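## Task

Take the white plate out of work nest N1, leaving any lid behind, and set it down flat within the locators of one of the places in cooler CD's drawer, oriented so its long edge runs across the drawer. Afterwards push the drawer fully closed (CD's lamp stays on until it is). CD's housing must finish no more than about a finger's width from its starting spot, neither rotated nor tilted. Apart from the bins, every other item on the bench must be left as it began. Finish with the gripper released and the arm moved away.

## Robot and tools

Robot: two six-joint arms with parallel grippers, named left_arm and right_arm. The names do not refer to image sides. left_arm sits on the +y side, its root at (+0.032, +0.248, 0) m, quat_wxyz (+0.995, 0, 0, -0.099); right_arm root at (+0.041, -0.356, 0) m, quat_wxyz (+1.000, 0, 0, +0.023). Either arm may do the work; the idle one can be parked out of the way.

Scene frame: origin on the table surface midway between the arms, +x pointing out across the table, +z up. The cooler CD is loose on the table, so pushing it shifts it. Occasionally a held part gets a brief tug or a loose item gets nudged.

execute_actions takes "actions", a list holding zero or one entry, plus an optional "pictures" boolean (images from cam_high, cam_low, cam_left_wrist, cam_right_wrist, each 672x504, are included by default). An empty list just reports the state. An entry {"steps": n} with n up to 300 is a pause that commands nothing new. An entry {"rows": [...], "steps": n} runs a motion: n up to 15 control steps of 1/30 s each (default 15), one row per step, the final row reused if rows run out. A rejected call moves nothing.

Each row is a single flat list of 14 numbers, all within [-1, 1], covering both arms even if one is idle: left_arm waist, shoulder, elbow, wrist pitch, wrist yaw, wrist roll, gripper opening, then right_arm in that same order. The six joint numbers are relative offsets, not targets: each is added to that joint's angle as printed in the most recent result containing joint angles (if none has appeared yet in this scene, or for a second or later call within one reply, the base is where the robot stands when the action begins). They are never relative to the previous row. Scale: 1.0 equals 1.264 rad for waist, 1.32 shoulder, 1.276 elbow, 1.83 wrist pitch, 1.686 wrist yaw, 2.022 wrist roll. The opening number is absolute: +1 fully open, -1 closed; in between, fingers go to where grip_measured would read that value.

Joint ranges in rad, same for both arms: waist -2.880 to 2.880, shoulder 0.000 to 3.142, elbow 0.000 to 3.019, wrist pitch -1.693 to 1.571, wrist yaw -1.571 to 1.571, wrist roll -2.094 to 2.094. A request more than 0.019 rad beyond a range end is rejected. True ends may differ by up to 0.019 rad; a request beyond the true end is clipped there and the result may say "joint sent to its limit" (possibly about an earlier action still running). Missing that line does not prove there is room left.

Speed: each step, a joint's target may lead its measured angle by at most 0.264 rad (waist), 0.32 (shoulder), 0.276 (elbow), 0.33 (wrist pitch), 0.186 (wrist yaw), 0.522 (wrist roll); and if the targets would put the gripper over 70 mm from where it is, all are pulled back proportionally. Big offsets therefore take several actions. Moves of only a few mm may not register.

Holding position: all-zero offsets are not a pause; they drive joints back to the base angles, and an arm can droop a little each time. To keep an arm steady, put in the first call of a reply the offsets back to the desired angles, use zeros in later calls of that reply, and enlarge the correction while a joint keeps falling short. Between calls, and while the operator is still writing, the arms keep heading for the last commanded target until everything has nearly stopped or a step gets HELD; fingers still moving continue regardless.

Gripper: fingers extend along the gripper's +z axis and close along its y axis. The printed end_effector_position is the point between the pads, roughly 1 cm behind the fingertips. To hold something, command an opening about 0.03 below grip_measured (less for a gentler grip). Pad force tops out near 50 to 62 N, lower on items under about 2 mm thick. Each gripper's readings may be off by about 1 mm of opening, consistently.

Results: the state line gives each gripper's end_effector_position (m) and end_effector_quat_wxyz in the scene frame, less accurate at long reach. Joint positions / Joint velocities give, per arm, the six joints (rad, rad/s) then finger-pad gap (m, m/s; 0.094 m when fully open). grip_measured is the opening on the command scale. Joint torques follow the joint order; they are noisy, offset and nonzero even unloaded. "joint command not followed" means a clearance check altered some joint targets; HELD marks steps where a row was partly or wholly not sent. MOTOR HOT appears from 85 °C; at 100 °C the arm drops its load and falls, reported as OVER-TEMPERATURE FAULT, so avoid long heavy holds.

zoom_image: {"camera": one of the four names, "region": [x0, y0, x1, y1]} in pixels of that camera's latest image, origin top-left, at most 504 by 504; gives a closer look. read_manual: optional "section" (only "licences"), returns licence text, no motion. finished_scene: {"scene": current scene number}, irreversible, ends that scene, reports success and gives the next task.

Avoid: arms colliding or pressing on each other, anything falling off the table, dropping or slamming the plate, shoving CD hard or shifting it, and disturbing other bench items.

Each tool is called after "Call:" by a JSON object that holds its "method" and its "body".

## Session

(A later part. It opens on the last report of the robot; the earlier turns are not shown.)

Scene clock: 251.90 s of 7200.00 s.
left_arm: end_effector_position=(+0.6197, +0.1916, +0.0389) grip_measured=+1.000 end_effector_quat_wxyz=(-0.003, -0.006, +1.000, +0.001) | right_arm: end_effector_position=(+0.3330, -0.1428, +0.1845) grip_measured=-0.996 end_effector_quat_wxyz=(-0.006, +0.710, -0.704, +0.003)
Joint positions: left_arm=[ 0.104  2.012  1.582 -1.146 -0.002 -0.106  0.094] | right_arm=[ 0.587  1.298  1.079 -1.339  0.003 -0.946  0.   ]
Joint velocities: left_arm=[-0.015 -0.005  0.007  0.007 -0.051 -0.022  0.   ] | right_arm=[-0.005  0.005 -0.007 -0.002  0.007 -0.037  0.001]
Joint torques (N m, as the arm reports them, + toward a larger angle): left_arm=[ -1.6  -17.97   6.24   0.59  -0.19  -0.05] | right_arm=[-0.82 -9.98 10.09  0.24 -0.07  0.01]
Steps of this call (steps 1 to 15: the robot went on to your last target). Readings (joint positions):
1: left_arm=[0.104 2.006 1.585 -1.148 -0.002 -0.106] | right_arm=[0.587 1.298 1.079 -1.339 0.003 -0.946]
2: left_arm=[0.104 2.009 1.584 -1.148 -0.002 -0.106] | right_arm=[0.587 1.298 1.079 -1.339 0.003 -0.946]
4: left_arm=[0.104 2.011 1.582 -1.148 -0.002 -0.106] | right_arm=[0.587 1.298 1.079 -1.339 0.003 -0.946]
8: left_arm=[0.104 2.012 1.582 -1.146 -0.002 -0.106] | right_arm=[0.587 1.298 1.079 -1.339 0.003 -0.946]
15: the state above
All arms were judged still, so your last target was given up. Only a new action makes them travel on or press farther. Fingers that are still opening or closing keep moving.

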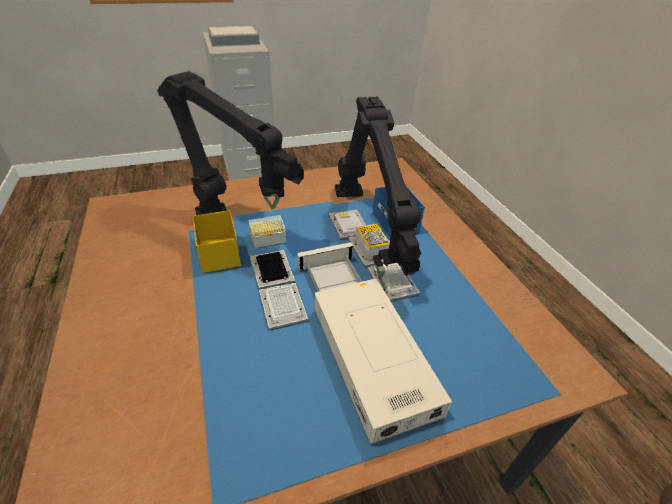

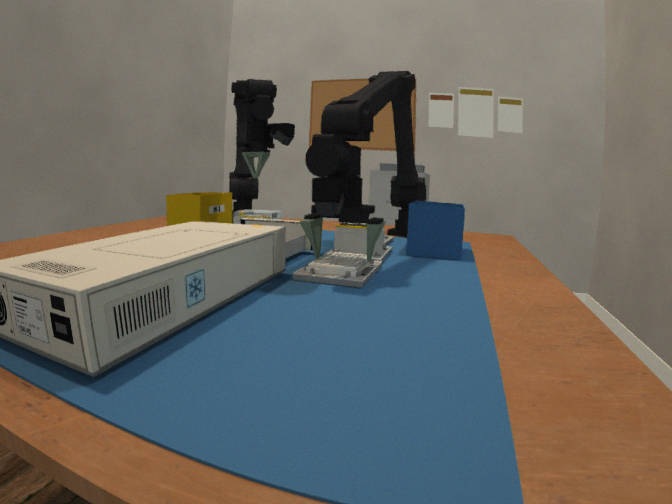

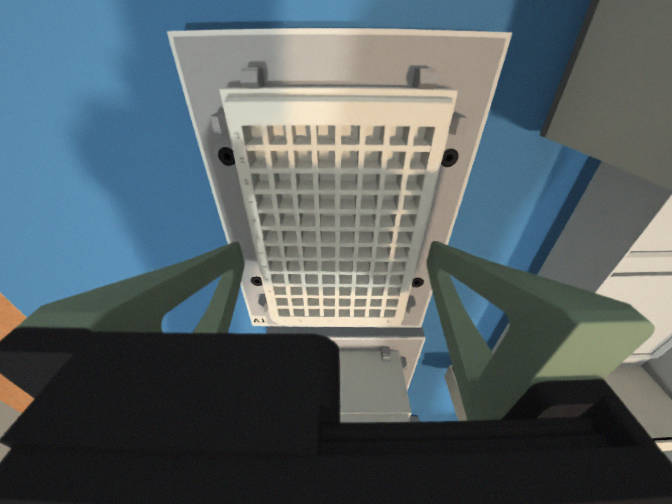

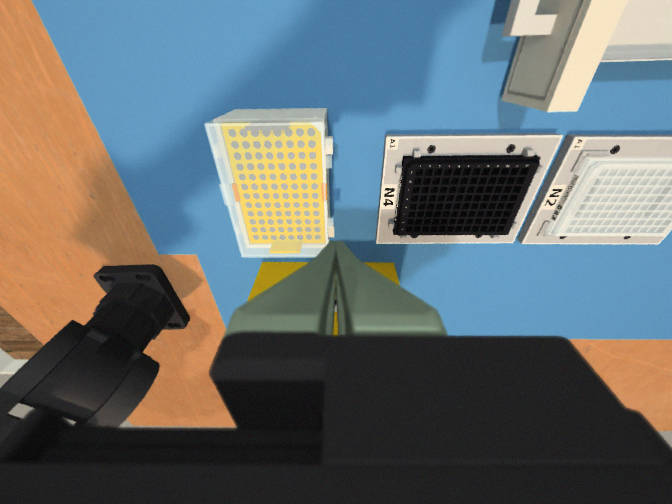

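Call:
{"method": "zoom_image", "body": {"camera": "cam_low", "region": [285, 205, 405, 295]}}

Call:
{"method": "zoom_image", "body": {"camera": "cam_left_wrist", "region": [190, 60, 490, 340]}}

Region (285, 205, 405, 295) of cam_low's 672x504 image, scaled by 4.200, with more detail than that image has; it fills the top 378 rows of this view, and the rest is white.

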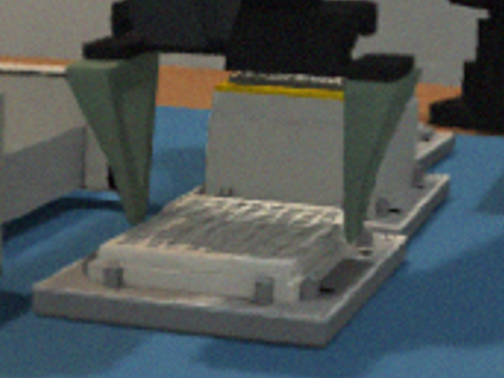

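Region (190, 60, 490, 340) of cam_left_wrist's 672x504 image, scaled by 1.680, with more detail than that image has; it fills the top 470 rows of this view, and the rest is white.

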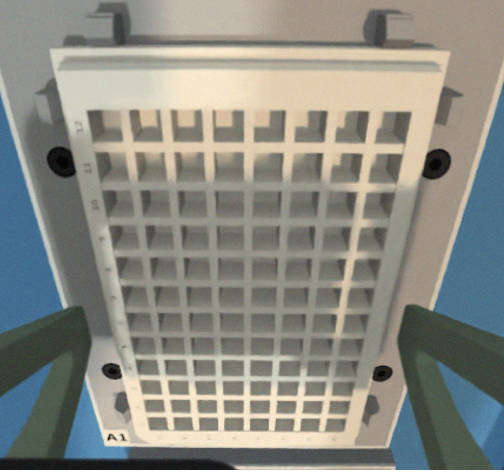

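Call:
{"method": "zoom_image", "body": {"camera": "cam_low", "region": [335, 240, 395, 290]}}

Call:
{"method": "zoom_image", "body": {"camera": "cam_left_wrist", "region": [205, 70, 305, 150]}}

Call:
{"method": "zoom_image", "body": {"camera": "cam_left_wrist", "region": [380, 70, 480, 150]}}

Region (335, 240, 395, 290) of cam_low's 672x504 image, scaled by 8.400, with more detail than that image has.

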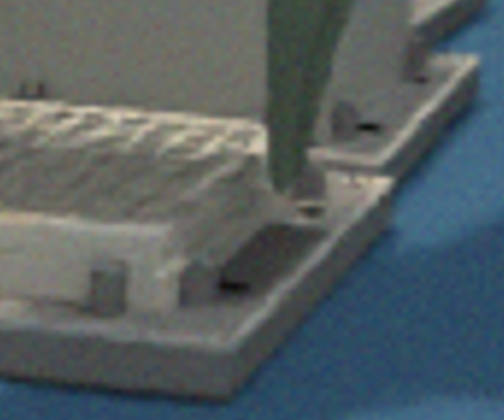

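Region (205, 70, 305, 150) of cam_left_wrist's 672x504 image, scaled by 5.040, with more detail than that image has; it fills the top 403 rows of this view, and the rest is white.

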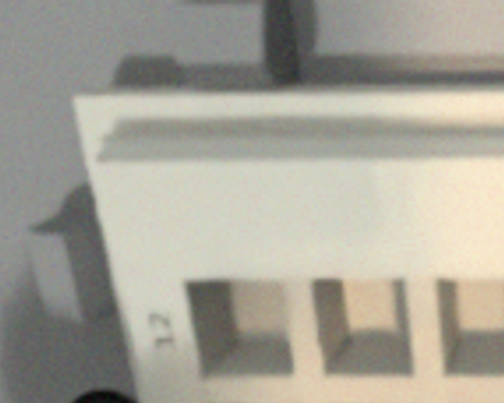

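Region (380, 70, 480, 150) of cam_left_wrist's 672x504 image, scaled by 5.040, with more detail than that image has; it fills the top 403 rows of this view, and the rest is white.

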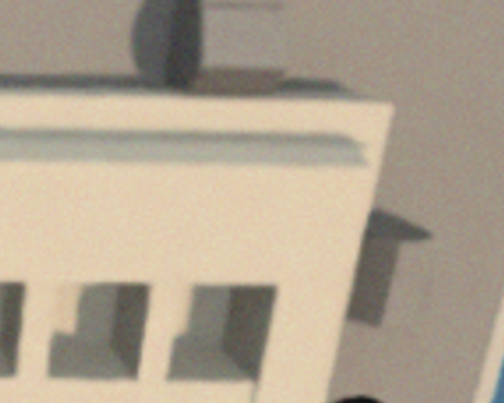

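Call:
{"method": "execute_actions", "body": {"actions": [{"rows": [[-0.008,0.013,-0.01,0.008,0,0,1,0,0,0,0,0,0,-1],[-0.009,0.014,-0.011,0.0095,0,0,1,0,0,0,0,0,0,-1],[-0.0098,0.015,-0.012,0.011,0,0,1,0,0,0,0,0,0,-1],[-0.0098,0.016,-0.013,0.0125,0,0,1,0,0,0,0,0,0,-1],[-0.0098,0.017,-0.014,0.014,0,0,1,0,0,0,0,0,0,-1],[-0.0098,0.018,-0.015,0.0155,0,0,1,0,0,0,0,0,0,-1],[-0.0098,0.019,-0.016,0.017,0,0,1,0,0,0,0,0,0,-1],[-0.0098,0.02,-0.017,0.0185,0,0,1,0,0,0,0,0,0,-1],[-0.0098,0.021,-0.018,0.02,0,0,1,0,0,0,0,0,0,-1],[-0.0098,0.022,-0.019,0.022,0,0,1,0,0,0,0,0,0,-1],[-0.0098,0.0233,-0.0196,0.0235,0,0,1,0,0,0,0,0,0,-1]], "steps": 15}], "pictures": false}}

Call:
{"method": "execute_actions", "body": {"actions": [{"steps": 12}]}}

Scene clock: 294.47 s of 7200.00 s.
left_arm: end_effector_position=(+0.6222, +0.1893, +0.0325) grip_measured=+1.000 end_effector_quat_wxyz=(+0.004, -0.004, +1.000, +0.000) | right_arm: end_effector_position=(+0.3330, -0.1428, +0.1845) grip_measured=-0.996 end_effector_quat_wxyz=(-0.006, +0.710, -0.704, +0.003)
Joint positions: left_arm=[ 0.101  2.018  1.573 -1.118 -0.002 -0.106  0.094] | right_arm=[ 0.587  1.298  1.079 -1.339  0.003 -0.946  0.   ]
Joint velocities: left_arm=[-0.015  0.034 -0.012  0.007  0.095 -0.007  0.   ] | right_arm=[ 0.005 -0.015  0.012  0.002  0.051  0.022 -0.001]
Joint torques (N m, as the arm reports them, + toward a larger angle): left_arm=[ -1.27 -17.4    6.05   0.72  -0.17  -0.05] | right_arm=[ -0.84 -10.03  10.06   0.25  -0.06   0.01]
Steps of this call (steps 1 to 90: nothing new was sent; then 39.07 s passed at rest; steps 91 to 105: all 15 steps of this action). Readings (joint positions):
91: left_arm=[0.104 2.012 1.582 -1.146 -0.002 -0.106] | right_arm=[0.587 1.298 1.079 -1.339 0.003 -0.946]
92: left_arm=[0.104 2.012 1.582 -1.146 -0.002 -0.106] | right_arm=[0.587 1.298 1.079 -1.339 0.003 -0.946]
94: left_arm=[0.103 2.012 1.582 -1.142 -0.002 -0.106] | right_arm=[0.587 1.298 1.079 -1.339 0.003 -0.946]
98: left_arm=[0.102 2.012 1.581 -1.131 -0.002 -0.106] | right_arm=[0.587 1.298 1.079 -1.339 0.003 -0.946]
105: the state above

Scene clock: 294.87 s of 7200.00 s.
left_arm: end_effector_position=(+0.6214, +0.1894, +0.0300) grip_measured=+1.000 end_effector_quat_wxyz=(+0.002, -0.004, +1.000, +0.001) | right_arm: end_effector_position=(+0.3330, -0.1428, +0.1845) grip_measured=-0.996 end_effector_quat_wxyz=(-0.006, +0.710, -0.704, +0.003)
Joint positions: left_arm=[ 0.101  2.021  1.571 -1.117 -0.002 -0.106  0.094] | right_arm=[ 0.587  1.298  1.079 -1.339  0.003 -0.946  0.   ]
Joint velocities: left_arm=[ 0.005 -0.005 -0.012  0.002 -0.037  0.051  0.   ] | right_arm=[-0.005 -0.005 -0.007  0.007  0.066  0.051  0.   ]
Joint torques (N m, as the arm reports them, + toward a larger angle): left_arm=[ -1.38 -17.45   6.02   0.63  -0.16  -0.06] | right_arm=[-0.74 -9.9  10.07  0.24 -0.07  0.01]
Steps of this call (steps 1 to 12: the robot went on to your last target). Readings (joint positions):
1: left_arm=[0.101 2.019 1.572 -1.117 -0.002 -0.106] | right_arm=[0.587 1.298 1.079 -1.339 0.003 -0.946]
2: left_arm=[0.101 2.019 1.572 -1.117 -0.002 -0.106] | right_arm=[0.587 1.298 1.079 -1.339 0.003 -0.946]
4: left_arm=[0.101 2.021 1.571 -1.117 -0.002 -0.106] | right_arm=[0.587 1.298 1.079 -1.339 0.003 -0.946]
8: left_arm=[0.101 2.021 1.571 -1.117 -0.002 -0.106] | right_arm=[0.587 1.298 1.079 -1.339 0.003 -0.946]
12: the state above

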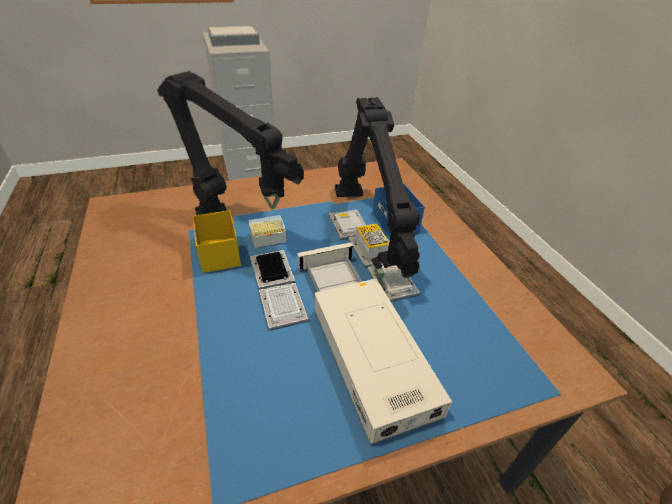

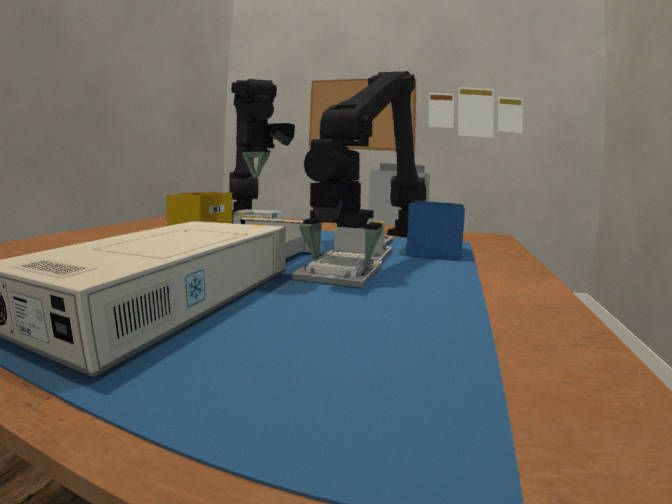

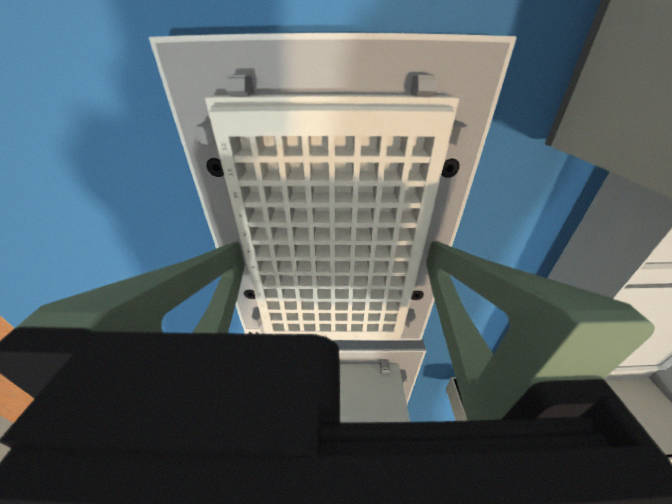

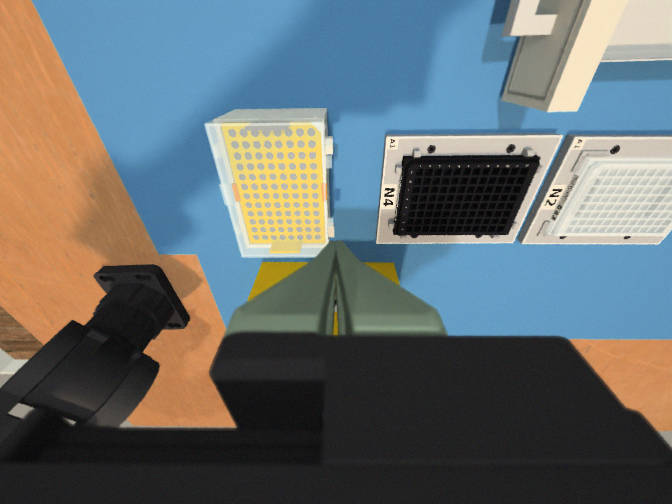

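Call:
{"method": "zoom_image", "body": {"camera": "cam_low", "region": [335, 240, 395, 290]}}

Call:
{"method": "zoom_image", "body": {"camera": "cam_left_wrist", "region": [190, 80, 480, 300]}}

Region (335, 240, 395, 290) of cam_low's 672x504 image, scaled by 8.400, with more detail than that image has.

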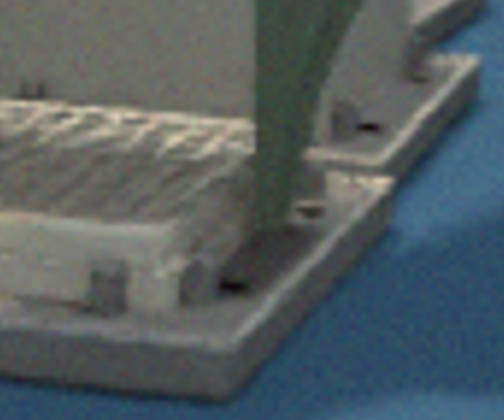

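Region (190, 80, 480, 300) of cam_left_wrist's 672x504 image, scaled by 1.738, with more detail than that image has; it fills the top 382 rows of this view, and the rest is white.

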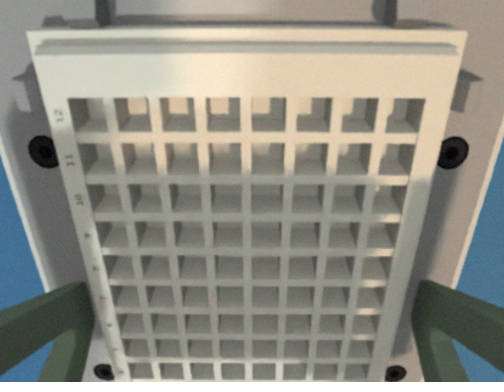

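Call:
{"method": "execute_actions", "body": {"actions": [{"rows": [[0,0.017,0,0,0,0,1,0,0,0,0,0,0,-1],[0,0.019,0,0,0,0,1,0,0,0,0,0,0,-1],[0,0.0205,0,0,0,0,1,0,0,0,0,0,0,-1]], "steps": 15}], "pictures": false}}

Scene clock: 306.57 s of 7200.00 s.
left_arm: end_effector_position=(+0.6211, +0.1894, +0.0285) grip_measured=+1.000 end_effector_quat_wxyz=(+0.001, -0.004, +1.000, +0.001) | right_arm: end_effector_position=(+0.3330, -0.1428, +0.1845) grip_measured=-0.996 end_effector_quat_wxyz=(-0.006, +0.710, -0.704, +0.003)
Joint positions: left_arm=[ 0.101  2.024  1.571 -1.117 -0.002 -0.106  0.094] | right_arm=[ 0.587  1.298  1.079 -1.339  0.003 -0.946  0.   ]
Joint velocities: left_arm=[-0.005 -0.005 -0.007  0.007 -0.066  0.051  0.   ] | right_arm=[-0.005  0.005 -0.017 -0.002 -0.066 -0.051 -0.   ]
Joint torques (N m, as the arm reports them, + toward a larger angle): left_arm=[ -0.55 -17.77   6.95   0.12  -0.17  -0.07] | right_arm=[-0.79 -9.98 10.07  0.23 -0.07  0.01]
Steps of this call (steps 1 to 15: the robot went on to your last target; steps 16 to 90: nothing new was sent; then 8.20 s passed at rest; steps 91 to 105: all 15 steps of this action). Readings (joint positions):
91: left_arm=[0.101 2.021 1.571 -1.117 -0.002 -0.106] | right_arm=[0.587 1.298 1.079 -1.339 0.003 -0.946]
92: left_arm=[0.101 2.021 1.571 -1.117 -0.002 -0.106] | right_arm=[0.587 1.298 1.079 -1.339 0.003 -0.946]
94: left_arm=[0.101 2.021 1.571 -1.117 -0.002 -0.106] | right_arm=[0.587 1.298 1.079 -1.339 0.003 -0.946]
98: left_arm=[0.101 2.023 1.571 -1.117 -0.002 -0.106] | right_arm=[0.587 1.298 1.079 -1.339 0.003 -0.946]
105: the state above

Call:
{"method": "execute_actions", "body": {"actions": [{"rows": [[0,0.018,0,0,0,0,1,0,0,0,0,0,0,-1],[0,0.0205,0,0,0,0,1,0,0,0,0,0,0,-1]], "steps": 15}]}}

Scene clock: 310.07 s of 7200.00 s.
left_arm: end_effector_position=(+0.6211, +0.1894, +0.0285) grip_measured=+1.000 end_effector_quat_wxyz=(+0.001, -0.004, +1.000, +0.001) | right_arm: end_effector_position=(+0.3330, -0.1428, +0.1845) grip_measured=-0.996 end_effector_quat_wxyz=(-0.006, +0.710, -0.704, +0.003)
Joint positions: left_arm=[ 0.101  2.024  1.571 -1.117 -0.002 -0.106  0.094] | right_arm=[ 0.587  1.298  1.079 -1.339  0.003 -0.946  0.   ]
Joint velocities: left_arm=[-0.005  0.005 -0.002  0.012 -0.022  0.007  0.   ] | right_arm=[-0.005 -0.005 -0.012 -0.007  0.007 -0.037 -0.001]
Joint torques (N m, as the arm reports them, + toward a larger angle): left_arm=[ -0.54 -17.5    6.86   0.14  -0.17  -0.06] | right_arm=[-0.81 -9.97 10.07  0.24 -0.06  0.  ]
Steps of this call (steps 1 to 15: the robot went on to your last target; steps 16 to 90: nothing new was sent; steps 91 to 105: all 15 steps of this action). Readings (joint positions):
91: left_arm=[0.101 2.024 1.571 -1.117 -0.002 -0.106] | right_arm=[0.587 1.298 1.079 -1.339 0.003 -0.946]
92: left_arm=[0.101 2.024 1.571 -1.117 -0.002 -0.106] | right_arm=[0.587 1.298 1.079 -1.339 0.003 -0.946]
94: left_arm=[0.101 2.024 1.571 -1.117 -0.002 -0.106] | right_arm=[0.587 1.298 1.079 -1.339 0.003 -0.946]
98: left_arm=[0.101 2.024 1.571 -1.117 -0.002 -0.106] | right_arm=[0.587 1.298 1.079 -1.339 0.003 -0.946]
105: the state above

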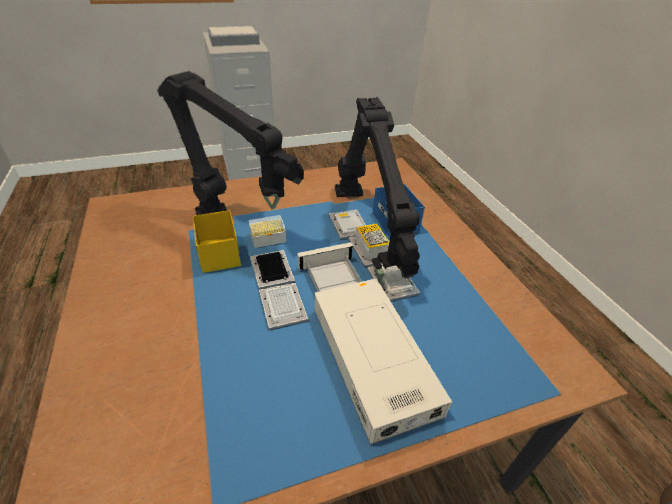

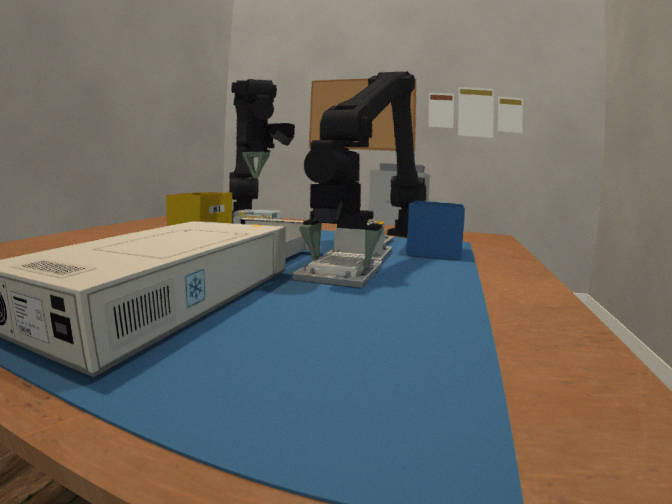

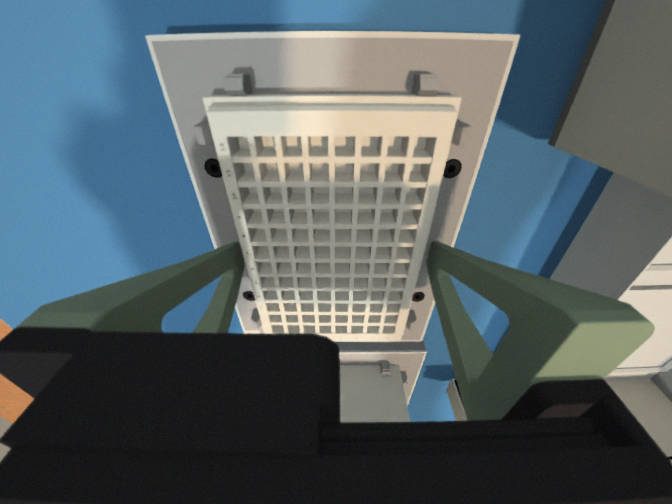

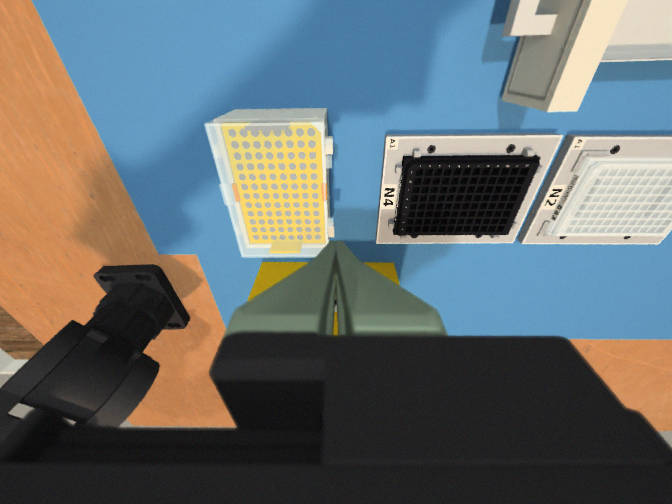

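Call:
{"method": "zoom_image", "body": {"camera": "cam_low", "region": [335, 240, 395, 290]}}

Call:
{"method": "zoom_image", "body": {"camera": "cam_left_wrist", "region": [200, 210, 290, 300]}}

Call:
{"method": "zoom_image", "body": {"camera": "cam_left_wrist", "region": [380, 210, 470, 300]}}

Region (335, 240, 395, 290) of cam_low's 672x504 image, scaled by 8.400, with more detail than that image has.

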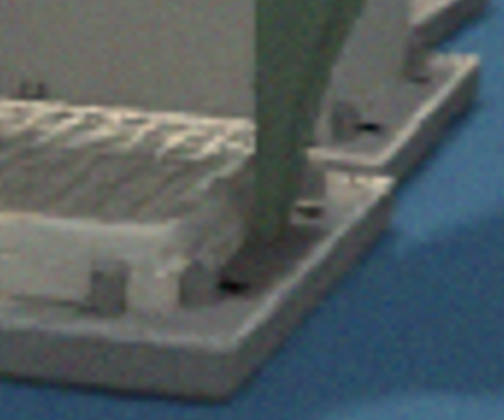

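Region (200, 210, 290, 300) of cam_left_wrist's 672x504 image, scaled by 5.600, with more detail than that image has.

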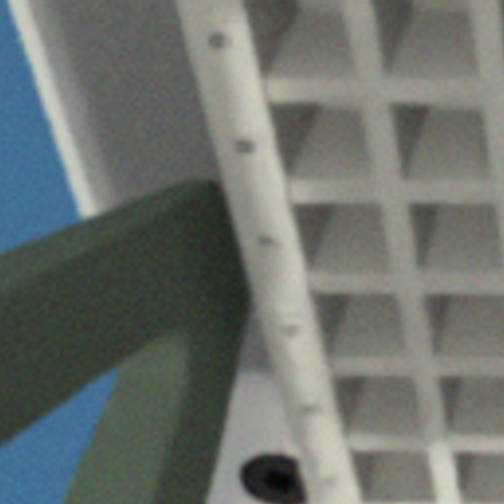

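Region (380, 210, 470, 300) of cam_left_wrist's 672x504 image, scaled by 5.600, with more detail than that image has.

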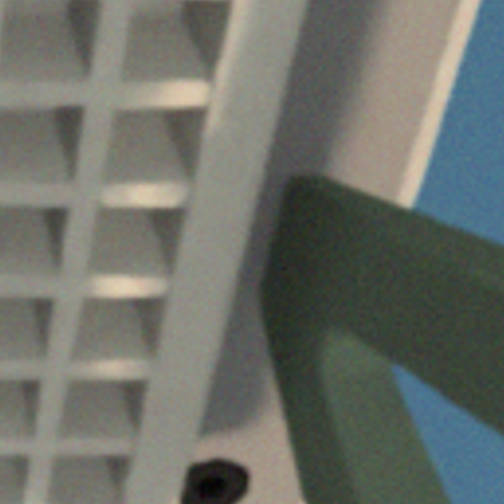

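Call:
{"method": "execute_actions", "body": {"actions": [{"rows": [[0,0.02,-0.008,0,0,0,1,0,0,0,0,0,0,-1],[0,0.021,-0.012,0,0,0,1,0,0,0,0,0,0,-1],[0,0.021,-0.0135,0,0,0,1,0,0,0,0,0,0,-1]], "steps": 15}], "pictures": false}}

Scene clock: 316.73 s of 7200.00 s.
left_arm: end_effector_position=(+0.6211, +0.1894, +0.0285) grip_measured=+1.000 end_effector_quat_wxyz=(+0.001, -0.004, +1.000, +0.001) | right_arm: end_effector_position=(+0.3330, -0.1428, +0.1845) grip_measured=-0.996 end_effector_quat_wxyz=(-0.006, +0.710, -0.704, +0.003)
Joint positions: left_arm=[ 0.101  2.024  1.571 -1.117 -0.002 -0.106  0.094] | right_arm=[ 0.587  1.298  1.079 -1.339  0.003 -0.946  0.   ]
Joint velocities: left_arm=[-0.005  0.005 -0.007 -0.002 -0.007 -0.022  0.   ] | right_arm=[-0.015 -0.015 -0.002 -0.002 -0.007 -0.022  0.   ]
Joint torques (N m, as the arm reports them, + toward a larger angle): left_arm=[ -0.64 -17.27   5.83   0.14  -0.18  -0.07] | right_arm=[ -0.77 -10.    10.06   0.25  -0.06   0.01]
Steps of this call (steps 1 to 15: the robot went on to your last target; steps 16 to 90: nothing new was sent; then 3.17 s passed at rest; steps 91 to 105: all 15 steps of this action). Readings (joint positions):
91: left_arm=[0.101 2.024 1.571 -1.117 -0.002 -0.106] | right_arm=[0.587 1.298 1.079 -1.339 0.003 -0.946]
92: left_arm=[0.101 2.024 1.571 -1.117 -0.002 -0.106] | right_arm=[0.587 1.298 1.079 -1.339 0.003 -0.946]
94: left_arm=[0.101 2.024 1.571 -1.117 -0.002 -0.106] | right_arm=[0.587 1.298 1.079 -1.339 0.003 -0.946]
98: left_arm=[0.101 2.024 1.571 -1.117 -0.002 -0.106] | right_arm=[0.587 1.298 1.079 -1.339 0.003 -0.946]
105: the state above

Call:
{"method": "execute_actions", "body": {"actions": [{"rows": [[0,0,0,0,0,0,0.95,0,0,0,0,0,0,-1],[0,0,0,0,0,0,0.92,0,0,0,0,0,0,-1],[0,0,0,0,0,0,0.9,0,0,0,0,0,0,-1],[0,0,0,0,0,0,0.88,0,0,0,0,0,0,-1],[0,0,0,0,0,0,0.87,0,0,0,0,0,0,-1],[0,0,0,0,0,0,0.86,0,0,0,0,0,0,-1],[0,0,0,0,0,0,0.85,0,0,0,0,0,0,-1],[0,0,0,0,0,0,0.84,0,0,0,0,0,0,-1],[0,0,0,0,0,0,0.83,0,0,0,0,0,0,-1],[0,0,0,0,0,0,0.82,0,0,0,0,0,0,-1],[0,0,0,0,0,0,0.81,0,0,0,0,0,0,-1],[0,0,0,0,0,0,0.8,0,0,0,0,0,0,-1],[0,0,0,0,0,0,0.79,0,0,0,0,0,0,-1]], "steps": 15}]}}

Scene clock: 334.90 s of 7200.00 s.
left_arm: end_effector_position=(+0.6212, +0.1901, +0.0285) grip_measured=+0.803 end_effector_quat_wxyz=(+0.001, -0.004, +1.000, +0.002) | right_arm: end_effector_position=(+0.3330, -0.1428, +0.1845) grip_measured=-0.996 end_effector_quat_wxyz=(-0.006, +0.710, -0.704, +0.003)
Joint positions: left_arm=[ 0.102  2.024  1.571 -1.117 -0.003 -0.106  0.085] | right_arm=[ 0.587  1.298  1.079 -1.339  0.003 -0.946  0.   ]
Joint velocities: left_arm=[-0.015 -0.005  0.002 -0.002  0.007 -0.022 -0.   ] | right_arm=[ 0.005 -0.005 -0.002 -0.017 -0.037 -0.007  0.   ]
Joint torques (N m, as the arm reports them, + toward a larger angle): left_arm=[ -0.81 -19.52   6.87   0.07  -0.1   -0.06] | right_arm=[-0.75 -9.94 10.05  0.22 -0.06  0.01]
Steps of this call (steps 1 to 15: the robot went on to your last target; steps 16 to 90: nothing new was sent; then 14.67 s passed at rest; steps 91 to 105: all 15 steps of this action). Readings (joint positions):
91: left_arm=[0.101 2.024 1.571 -1.117 -0.002 -0.106] | right_arm=[0.587 1.298 1.079 -1.339 0.003 -0.946]
92: left_arm=[0.101 2.024 1.571 -1.117 -0.002 -0.106] | right_arm=[0.587 1.298 1.079 -1.339 0.003 -0.946]
94: left_arm=[0.101 2.024 1.571 -1.117 -0.002 -0.106] | right_arm=[0.587 1.298 1.079 -1.339 0.003 -0.946]
98: left_arm=[0.101 2.024 1.571 -1.117 -0.002 -0.106] | right_arm=[0.587 1.298 1.079 -1.339 0.003 -0.946]
105: the state above

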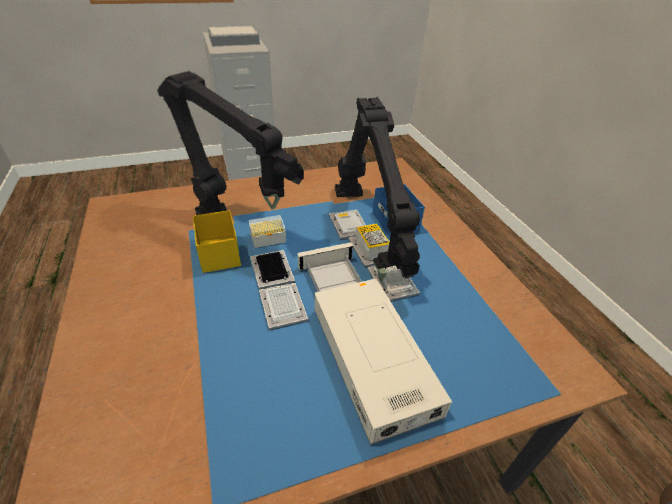

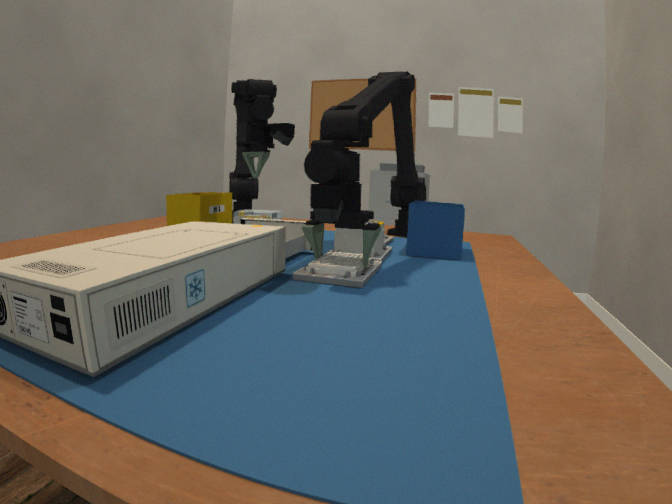

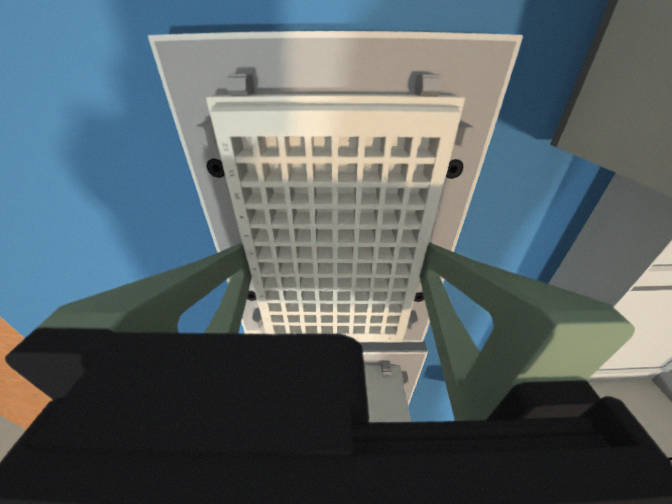

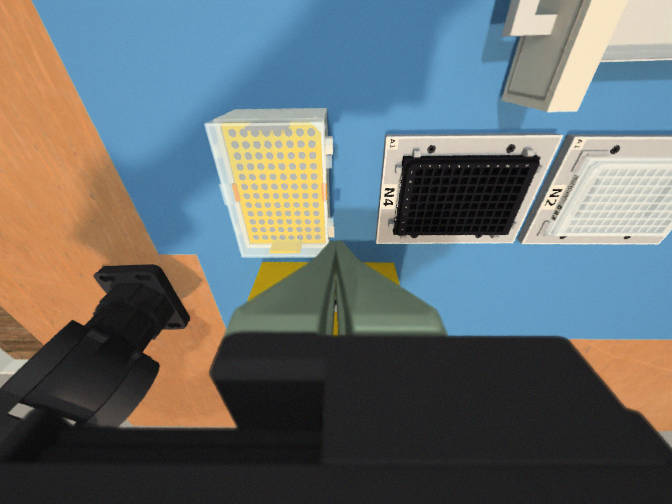

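Call:
{"method": "execute_actions", "body": {"actions": [{"rows": [[0,0,0.01,-0.003,0,0,0.78,0,0,0,0,0,0,-1],[0,0,0.018,-0.005,0,0,0.77,0,0,0,0,0,0,-1],[0,-0.002,0.024,-0.007,0,0,0.77,0,0,0,0,0,0,-1],[0,-0.004,0.026,-0.008,0,0,0.77,0,0,0,0,0,0,-1],[0,-0.0055,0.0275,-0.0095,0,0,0.77,0,0,0,0,0,0,-1],[0,-0.007,0.029,-0.011,0,0,0.77,0,0,0,0,0,0,-1],[0,-0.0085,0.0305,-0.013,0,0,0.77,0,0,0,0,0,0,-1],[0,-0.01,0.032,-0.015,0,0,0.77,0,0,0,0,0,0,-1],[0,-0.012,0.034,-0.0175,0,0,0.77,0,0,0,0,0,0,-1],[0,-0.014,0.036,-0.02,0,0,0.77,0,0,0,0,0,0,-1],[0,-0.016,0.038,-0.0225,0,0,0.77,0,0,0,0,0,0,-1],[0,-0.018,0.04,-0.025,0,0,0.77,0,0,0,0,0,0,-1],[0,-0.02,0.042,-0.0275,0,0,0.77,0,0,0,0,0,0,-1],[0,-0.021,0.044,-0.03,0,0,0.77,0,0,0,0,0,0,-1],[0,-0.022,0.045,-0.032,0,0,0.77,0,0,0,0,0,0,-1]], "steps": 15}], "pictures": false}}

Call:
{"method": "execute_actions", "body": {"actions": [{"steps": 10}]}}

Scene clock: 352.07 s of 7200.00 s.
left_arm: end_effector_position=(+0.6204, +0.1902, +0.0325) grip_measured=+0.788 end_effector_quat_wxyz=(-0.002, -0.004, +1.000, +0.002) | right_arm: end_effector_position=(+0.3330, -0.1428, +0.1845) grip_measured=-0.996 end_effector_quat_wxyz=(-0.006, +0.710, -0.704, +0.003)
Joint positions: left_arm=[ 0.102  2.021  1.578 -1.133 -0.003 -0.106  0.084] | right_arm=[ 0.587  1.298  1.079 -1.339  0.003 -0.946  0.   ]
Joint velocities: left_arm=[-0.005 -0.044  0.056 -0.1    0.007 -0.022 -0.001] | right_arm=[-0.015 -0.015 -0.002  0.007  0.037  0.022 -0.   ]
Joint torques (N m, as the arm reports them, + toward a larger angle): left_arm=[ -0.83 -21.63   9.76  -1.35  -0.17  -0.06] | right_arm=[ -0.78 -10.02  10.08   0.25  -0.06   0.01]
Steps of this call (steps 1 to 15: the robot went on to your last target; steps 16 to 90: nothing new was sent; then 13.67 s passed at rest; steps 91 to 105: all 15 steps of this action). Readings (joint positions):
91: left_arm=[0.102 2.024 1.571 -1.117 -0.003 -0.106] | right_arm=[0.587 1.298 1.079 -1.339 0.003 -0.946]
92: left_arm=[0.102 2.024 1.571 -1.117 -0.003 -0.106] | right_arm=[0.587 1.298 1.079 -1.339 0.003 -0.946]
94: left_arm=[0.102 2.024 1.571 -1.117 -0.003 -0.106] | right_arm=[0.587 1.298 1.079 -1.339 0.003 -0.946]
98: left_arm=[0.102 2.024 1.571 -1.120 -0.003 -0.106] | right_arm=[0.587 1.298 1.079 -1.339 0.003 -0.946]
105: the state above

Scene clock: 352.40 s of 7200.00 s.
left_arm: end_effector_position=(+0.6157, +0.1907, +0.0427) grip_measured=+0.788 end_effector_quat_wxyz=(-0.008, -0.004, +1.000, +0.002) | right_arm: end_effector_position=(+0.3330, -0.1428, +0.1845) grip_measured=-0.996 end_effector_quat_wxyz=(-0.006, +0.710, -0.704, +0.003)
Joint positions: left_arm=[ 0.102  2.005  1.581 -1.163 -0.003 -0.106  0.084] | right_arm=[ 0.587  1.298  1.079 -1.339  0.003 -0.946  0.   ]
Joint velocities: left_arm=[-0.005 -0.015  0.012 -0.022  0.022  0.022  0.001] | right_arm=[-0.005 -0.005 -0.007 -0.017 -0.081 -0.051 -0.   ]
Joint torques (N m, as the arm reports them, + toward a larger angle): left_arm=[ -0.73 -20.35   9.89  -0.37  -0.19  -0.06] | right_arm=[ -0.79 -10.04  10.09   0.25  -0.06   0.01]
Steps of this call (steps 1 to 10: the robot went on to your last target). Readings (joint positions):
1: left_arm=[0.102 2.019 1.579 -1.136 -0.003 -0.106] | right_arm=[0.587 1.298 1.079 -1.339 0.003 -0.946]
2: left_arm=[0.102 2.017 1.581 -1.139 -0.003 -0.106] | right_arm=[0.587 1.298 1.079 -1.339 0.003 -0.946]
4: left_arm=[0.102 2.012 1.581 -1.148 -0.003 -0.106] | right_arm=[0.587 1.298 1.079 -1.339 0.003 -0.946]
8: left_arm=[0.102 2.005 1.581 -1.162 -0.003 -0.106] | right_arm=[0.587 1.298 1.079 -1.339 0.003 -0.946]
10: the state above

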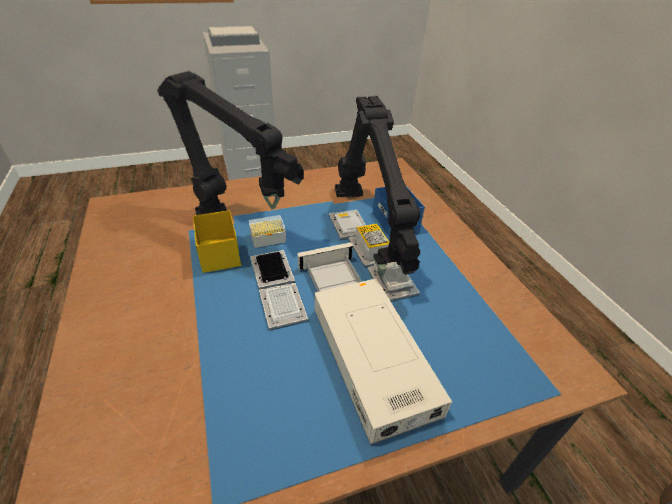

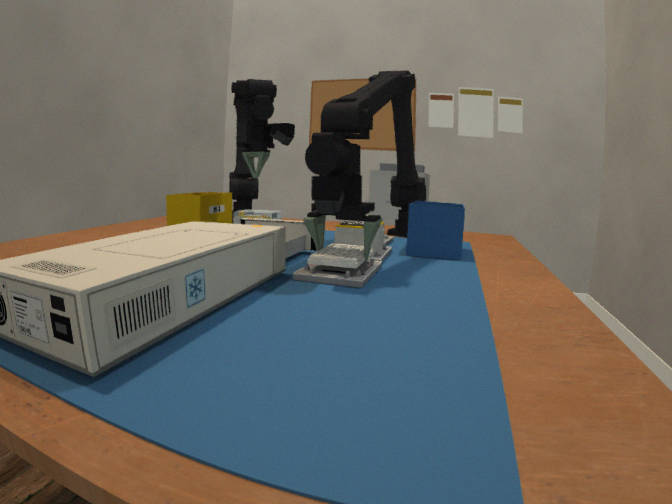

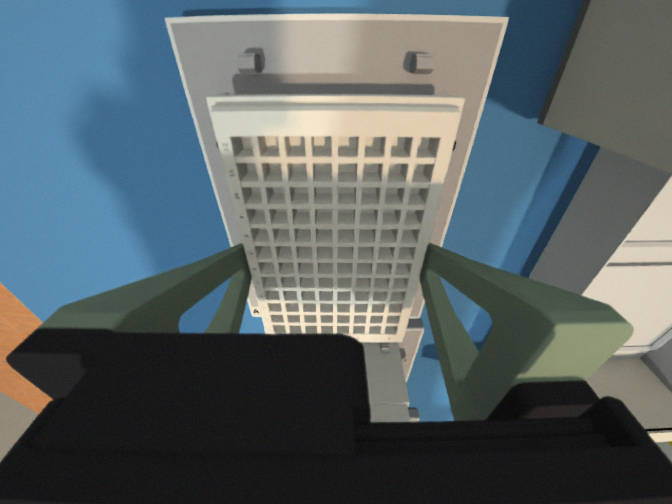

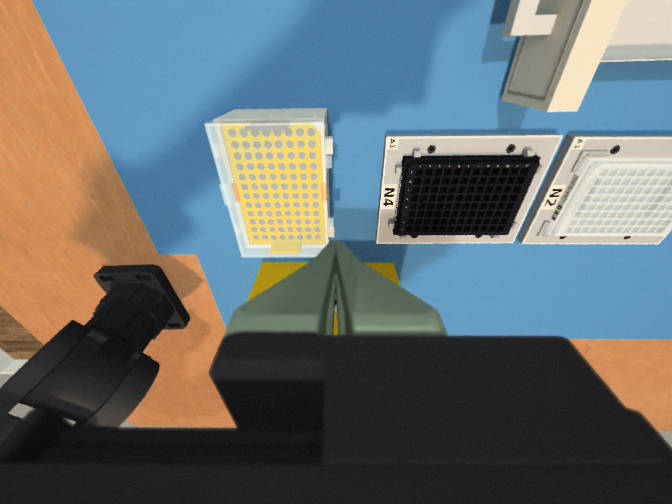

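Call:
{"method": "execute_actions", "body": {"actions": [{"rows": [[0,-0.01,0.037,-0.007,0,0,0.76,0,0,0,0,0,0,-1],[0,-0.014,0.04,-0.009,0,0,0.75,0,0,0,0,0,0,-1],[0,-0.019,0.044,-0.013,0,0,0.75,0,0,0,0,0,0,-1],[0,-0.025,0.048,-0.019,0,0,0.75,0,0,0,0,0,0,-1],[0,-0.031,0.053,-0.026,0,0,0.75,0,0,0,0,0,0,-1],[0,-0.038,0.058,-0.034,0,0,0.75,0,0,0,0,0,0,-1],[0,-0.045,0.063,-0.042,0,0,0.75,0,0,0,0,0,0,-1],[0,-0.052,0.069,-0.051,0,0,0.75,0,0,0,0,0,0,-1],[0,-0.058,0.074,-0.06,0,0,0.75,0,0,0,0,0,0,-1],[0,-0.064,0.079,-0.068,0,0,0.75,0,0,0,0,0,0,-1],[0,-0.07,0.084,-0.076,0,0,0.75,0,0,0,0,0,0,-1],[0,-0.075,0.089,-0.083,0,0,0.75,0,0,0,0,0,0,-1],[0,-0.079,0.093,-0.09,0,0,0.75,0,0,0,0,0,0,-1],[0,-0.082,0.096,-0.095,0,0,0.75,0,0,0,0,0,0,-1],[0,-0.084,0.0987,-0.099,0,0,0.75,0,0,0,0,0,0,-1]], "steps": 15}], "pictures": false}}

Call:
{"method": "execute_actions", "body": {"actions": [{"steps": 10}], "pictures": false}}

Scene clock: 375.57 s of 7200.00 s.
left_arm: end_effector_position=(+0.6040, +0.1918, +0.1117) grip_measured=+0.787 end_effector_quat_wxyz=(-0.012, -0.004, +1.000, +0.003) | right_arm: end_effector_position=(+0.3330, -0.1428, +0.1845) grip_measured=-0.996 end_effector_quat_wxyz=(-0.006, +0.710, -0.704, +0.003)
Joint positions: left_arm=[ 0.102  1.917  1.635 -1.313 -0.003 -0.106  0.084] | right_arm=[ 0.587  1.298  1.079 -1.339  0.003 -0.946  0.   ]
Joint velocities: left_arm=[-0.015 -0.308  0.242 -0.291 -0.007 -0.037  0.   ] | right_arm=[-0.015 -0.005  0.012 -0.007  0.037 -0.051  0.   ]
Joint torques (N m, as the arm reports them, + toward a larger angle): left_arm=[ -0.64 -19.15  10.81  -0.39  -0.19  -0.08] | right_arm=[-0.8  -9.93 10.07  0.24 -0.06  0.01]
Steps of this call (steps 1 to 30: the robot went on to your last target; steps 31 to 90: nothing new was sent; then 19.67 s passed at rest; steps 91 to 105: all 15 steps of this action). Readings (joint positions):
91: left_arm=[0.102 2.005 1.581 -1.164 -0.003 -0.106] | right_arm=[0.587 1.298 1.079 -1.339 0.003 -0.946]
92: left_arm=[0.102 2.004 1.581 -1.164 -0.003 -0.106] | right_arm=[0.587 1.298 1.079 -1.339 0.003 -0.946]
94: left_arm=[0.102 2.002 1.581 -1.172 -0.003 -0.106] | right_arm=[0.587 1.298 1.079 -1.339 0.003 -0.946]
98: left_arm=[0.102 1.984 1.584 -1.216 -0.003 -0.106] | right_arm=[0.587 1.298 1.079 -1.339 0.003 -0.946]
105: the state above

Scene clock: 375.90 s of 7200.00 s.
left_arm: end_effector_position=(+0.6085, +0.1914, +0.1416) grip_measured=+0.787 end_effector_quat_wxyz=(+0.010, -0.004, +1.000, +0.001) | right_arm: end_effector_position=(+0.3330, -0.1428, +0.1845) grip_measured=-0.996 end_effector_quat_wxyz=(-0.006, +0.710, -0.704, +0.003)
Joint positions: left_arm=[ 0.102  1.881  1.661 -1.332 -0.003 -0.106  0.084] | right_arm=[ 0.587  1.298  1.079 -1.339  0.003 -0.946  0.   ]
Joint velocities: left_arm=[ 0.005 -0.015 -0.007 -0.002  0.037  0.007 -0.   ] | right_arm=[-0.015 -0.015 -0.012 -0.012  0.007 -0.007  0.   ]
Joint torques (N m, as the arm reports them, + toward a larger angle): left_arm=[ -0.76 -17.07  10.35  -0.3   -0.2   -0.07] | right_arm=[ -0.75 -10.07  10.07   0.21  -0.06   0.01]
Steps of this call (steps 1 to 10: the robot went on to your last target). Readings (joint positions):
1: left_arm=[0.102 1.907 1.643 -1.321 -0.003 -0.106] | right_arm=[0.587 1.298 1.079 -1.339 0.003 -0.946]
2: left_arm=[0.102 1.898 1.649 -1.325 -0.003 -0.106] | right_arm=[0.587 1.298 1.079 -1.339 0.003 -0.946]
4: left_arm=[0.102 1.885 1.658 -1.329 -0.003 -0.106] | right_arm=[0.587 1.298 1.079 -1.339 0.003 -0.946]
8: left_arm=[0.102 1.879 1.661 -1.331 -0.003 -0.106] | right_arm=[0.587 1.298 1.079 -1.339 0.003 -0.946]
10: the state above


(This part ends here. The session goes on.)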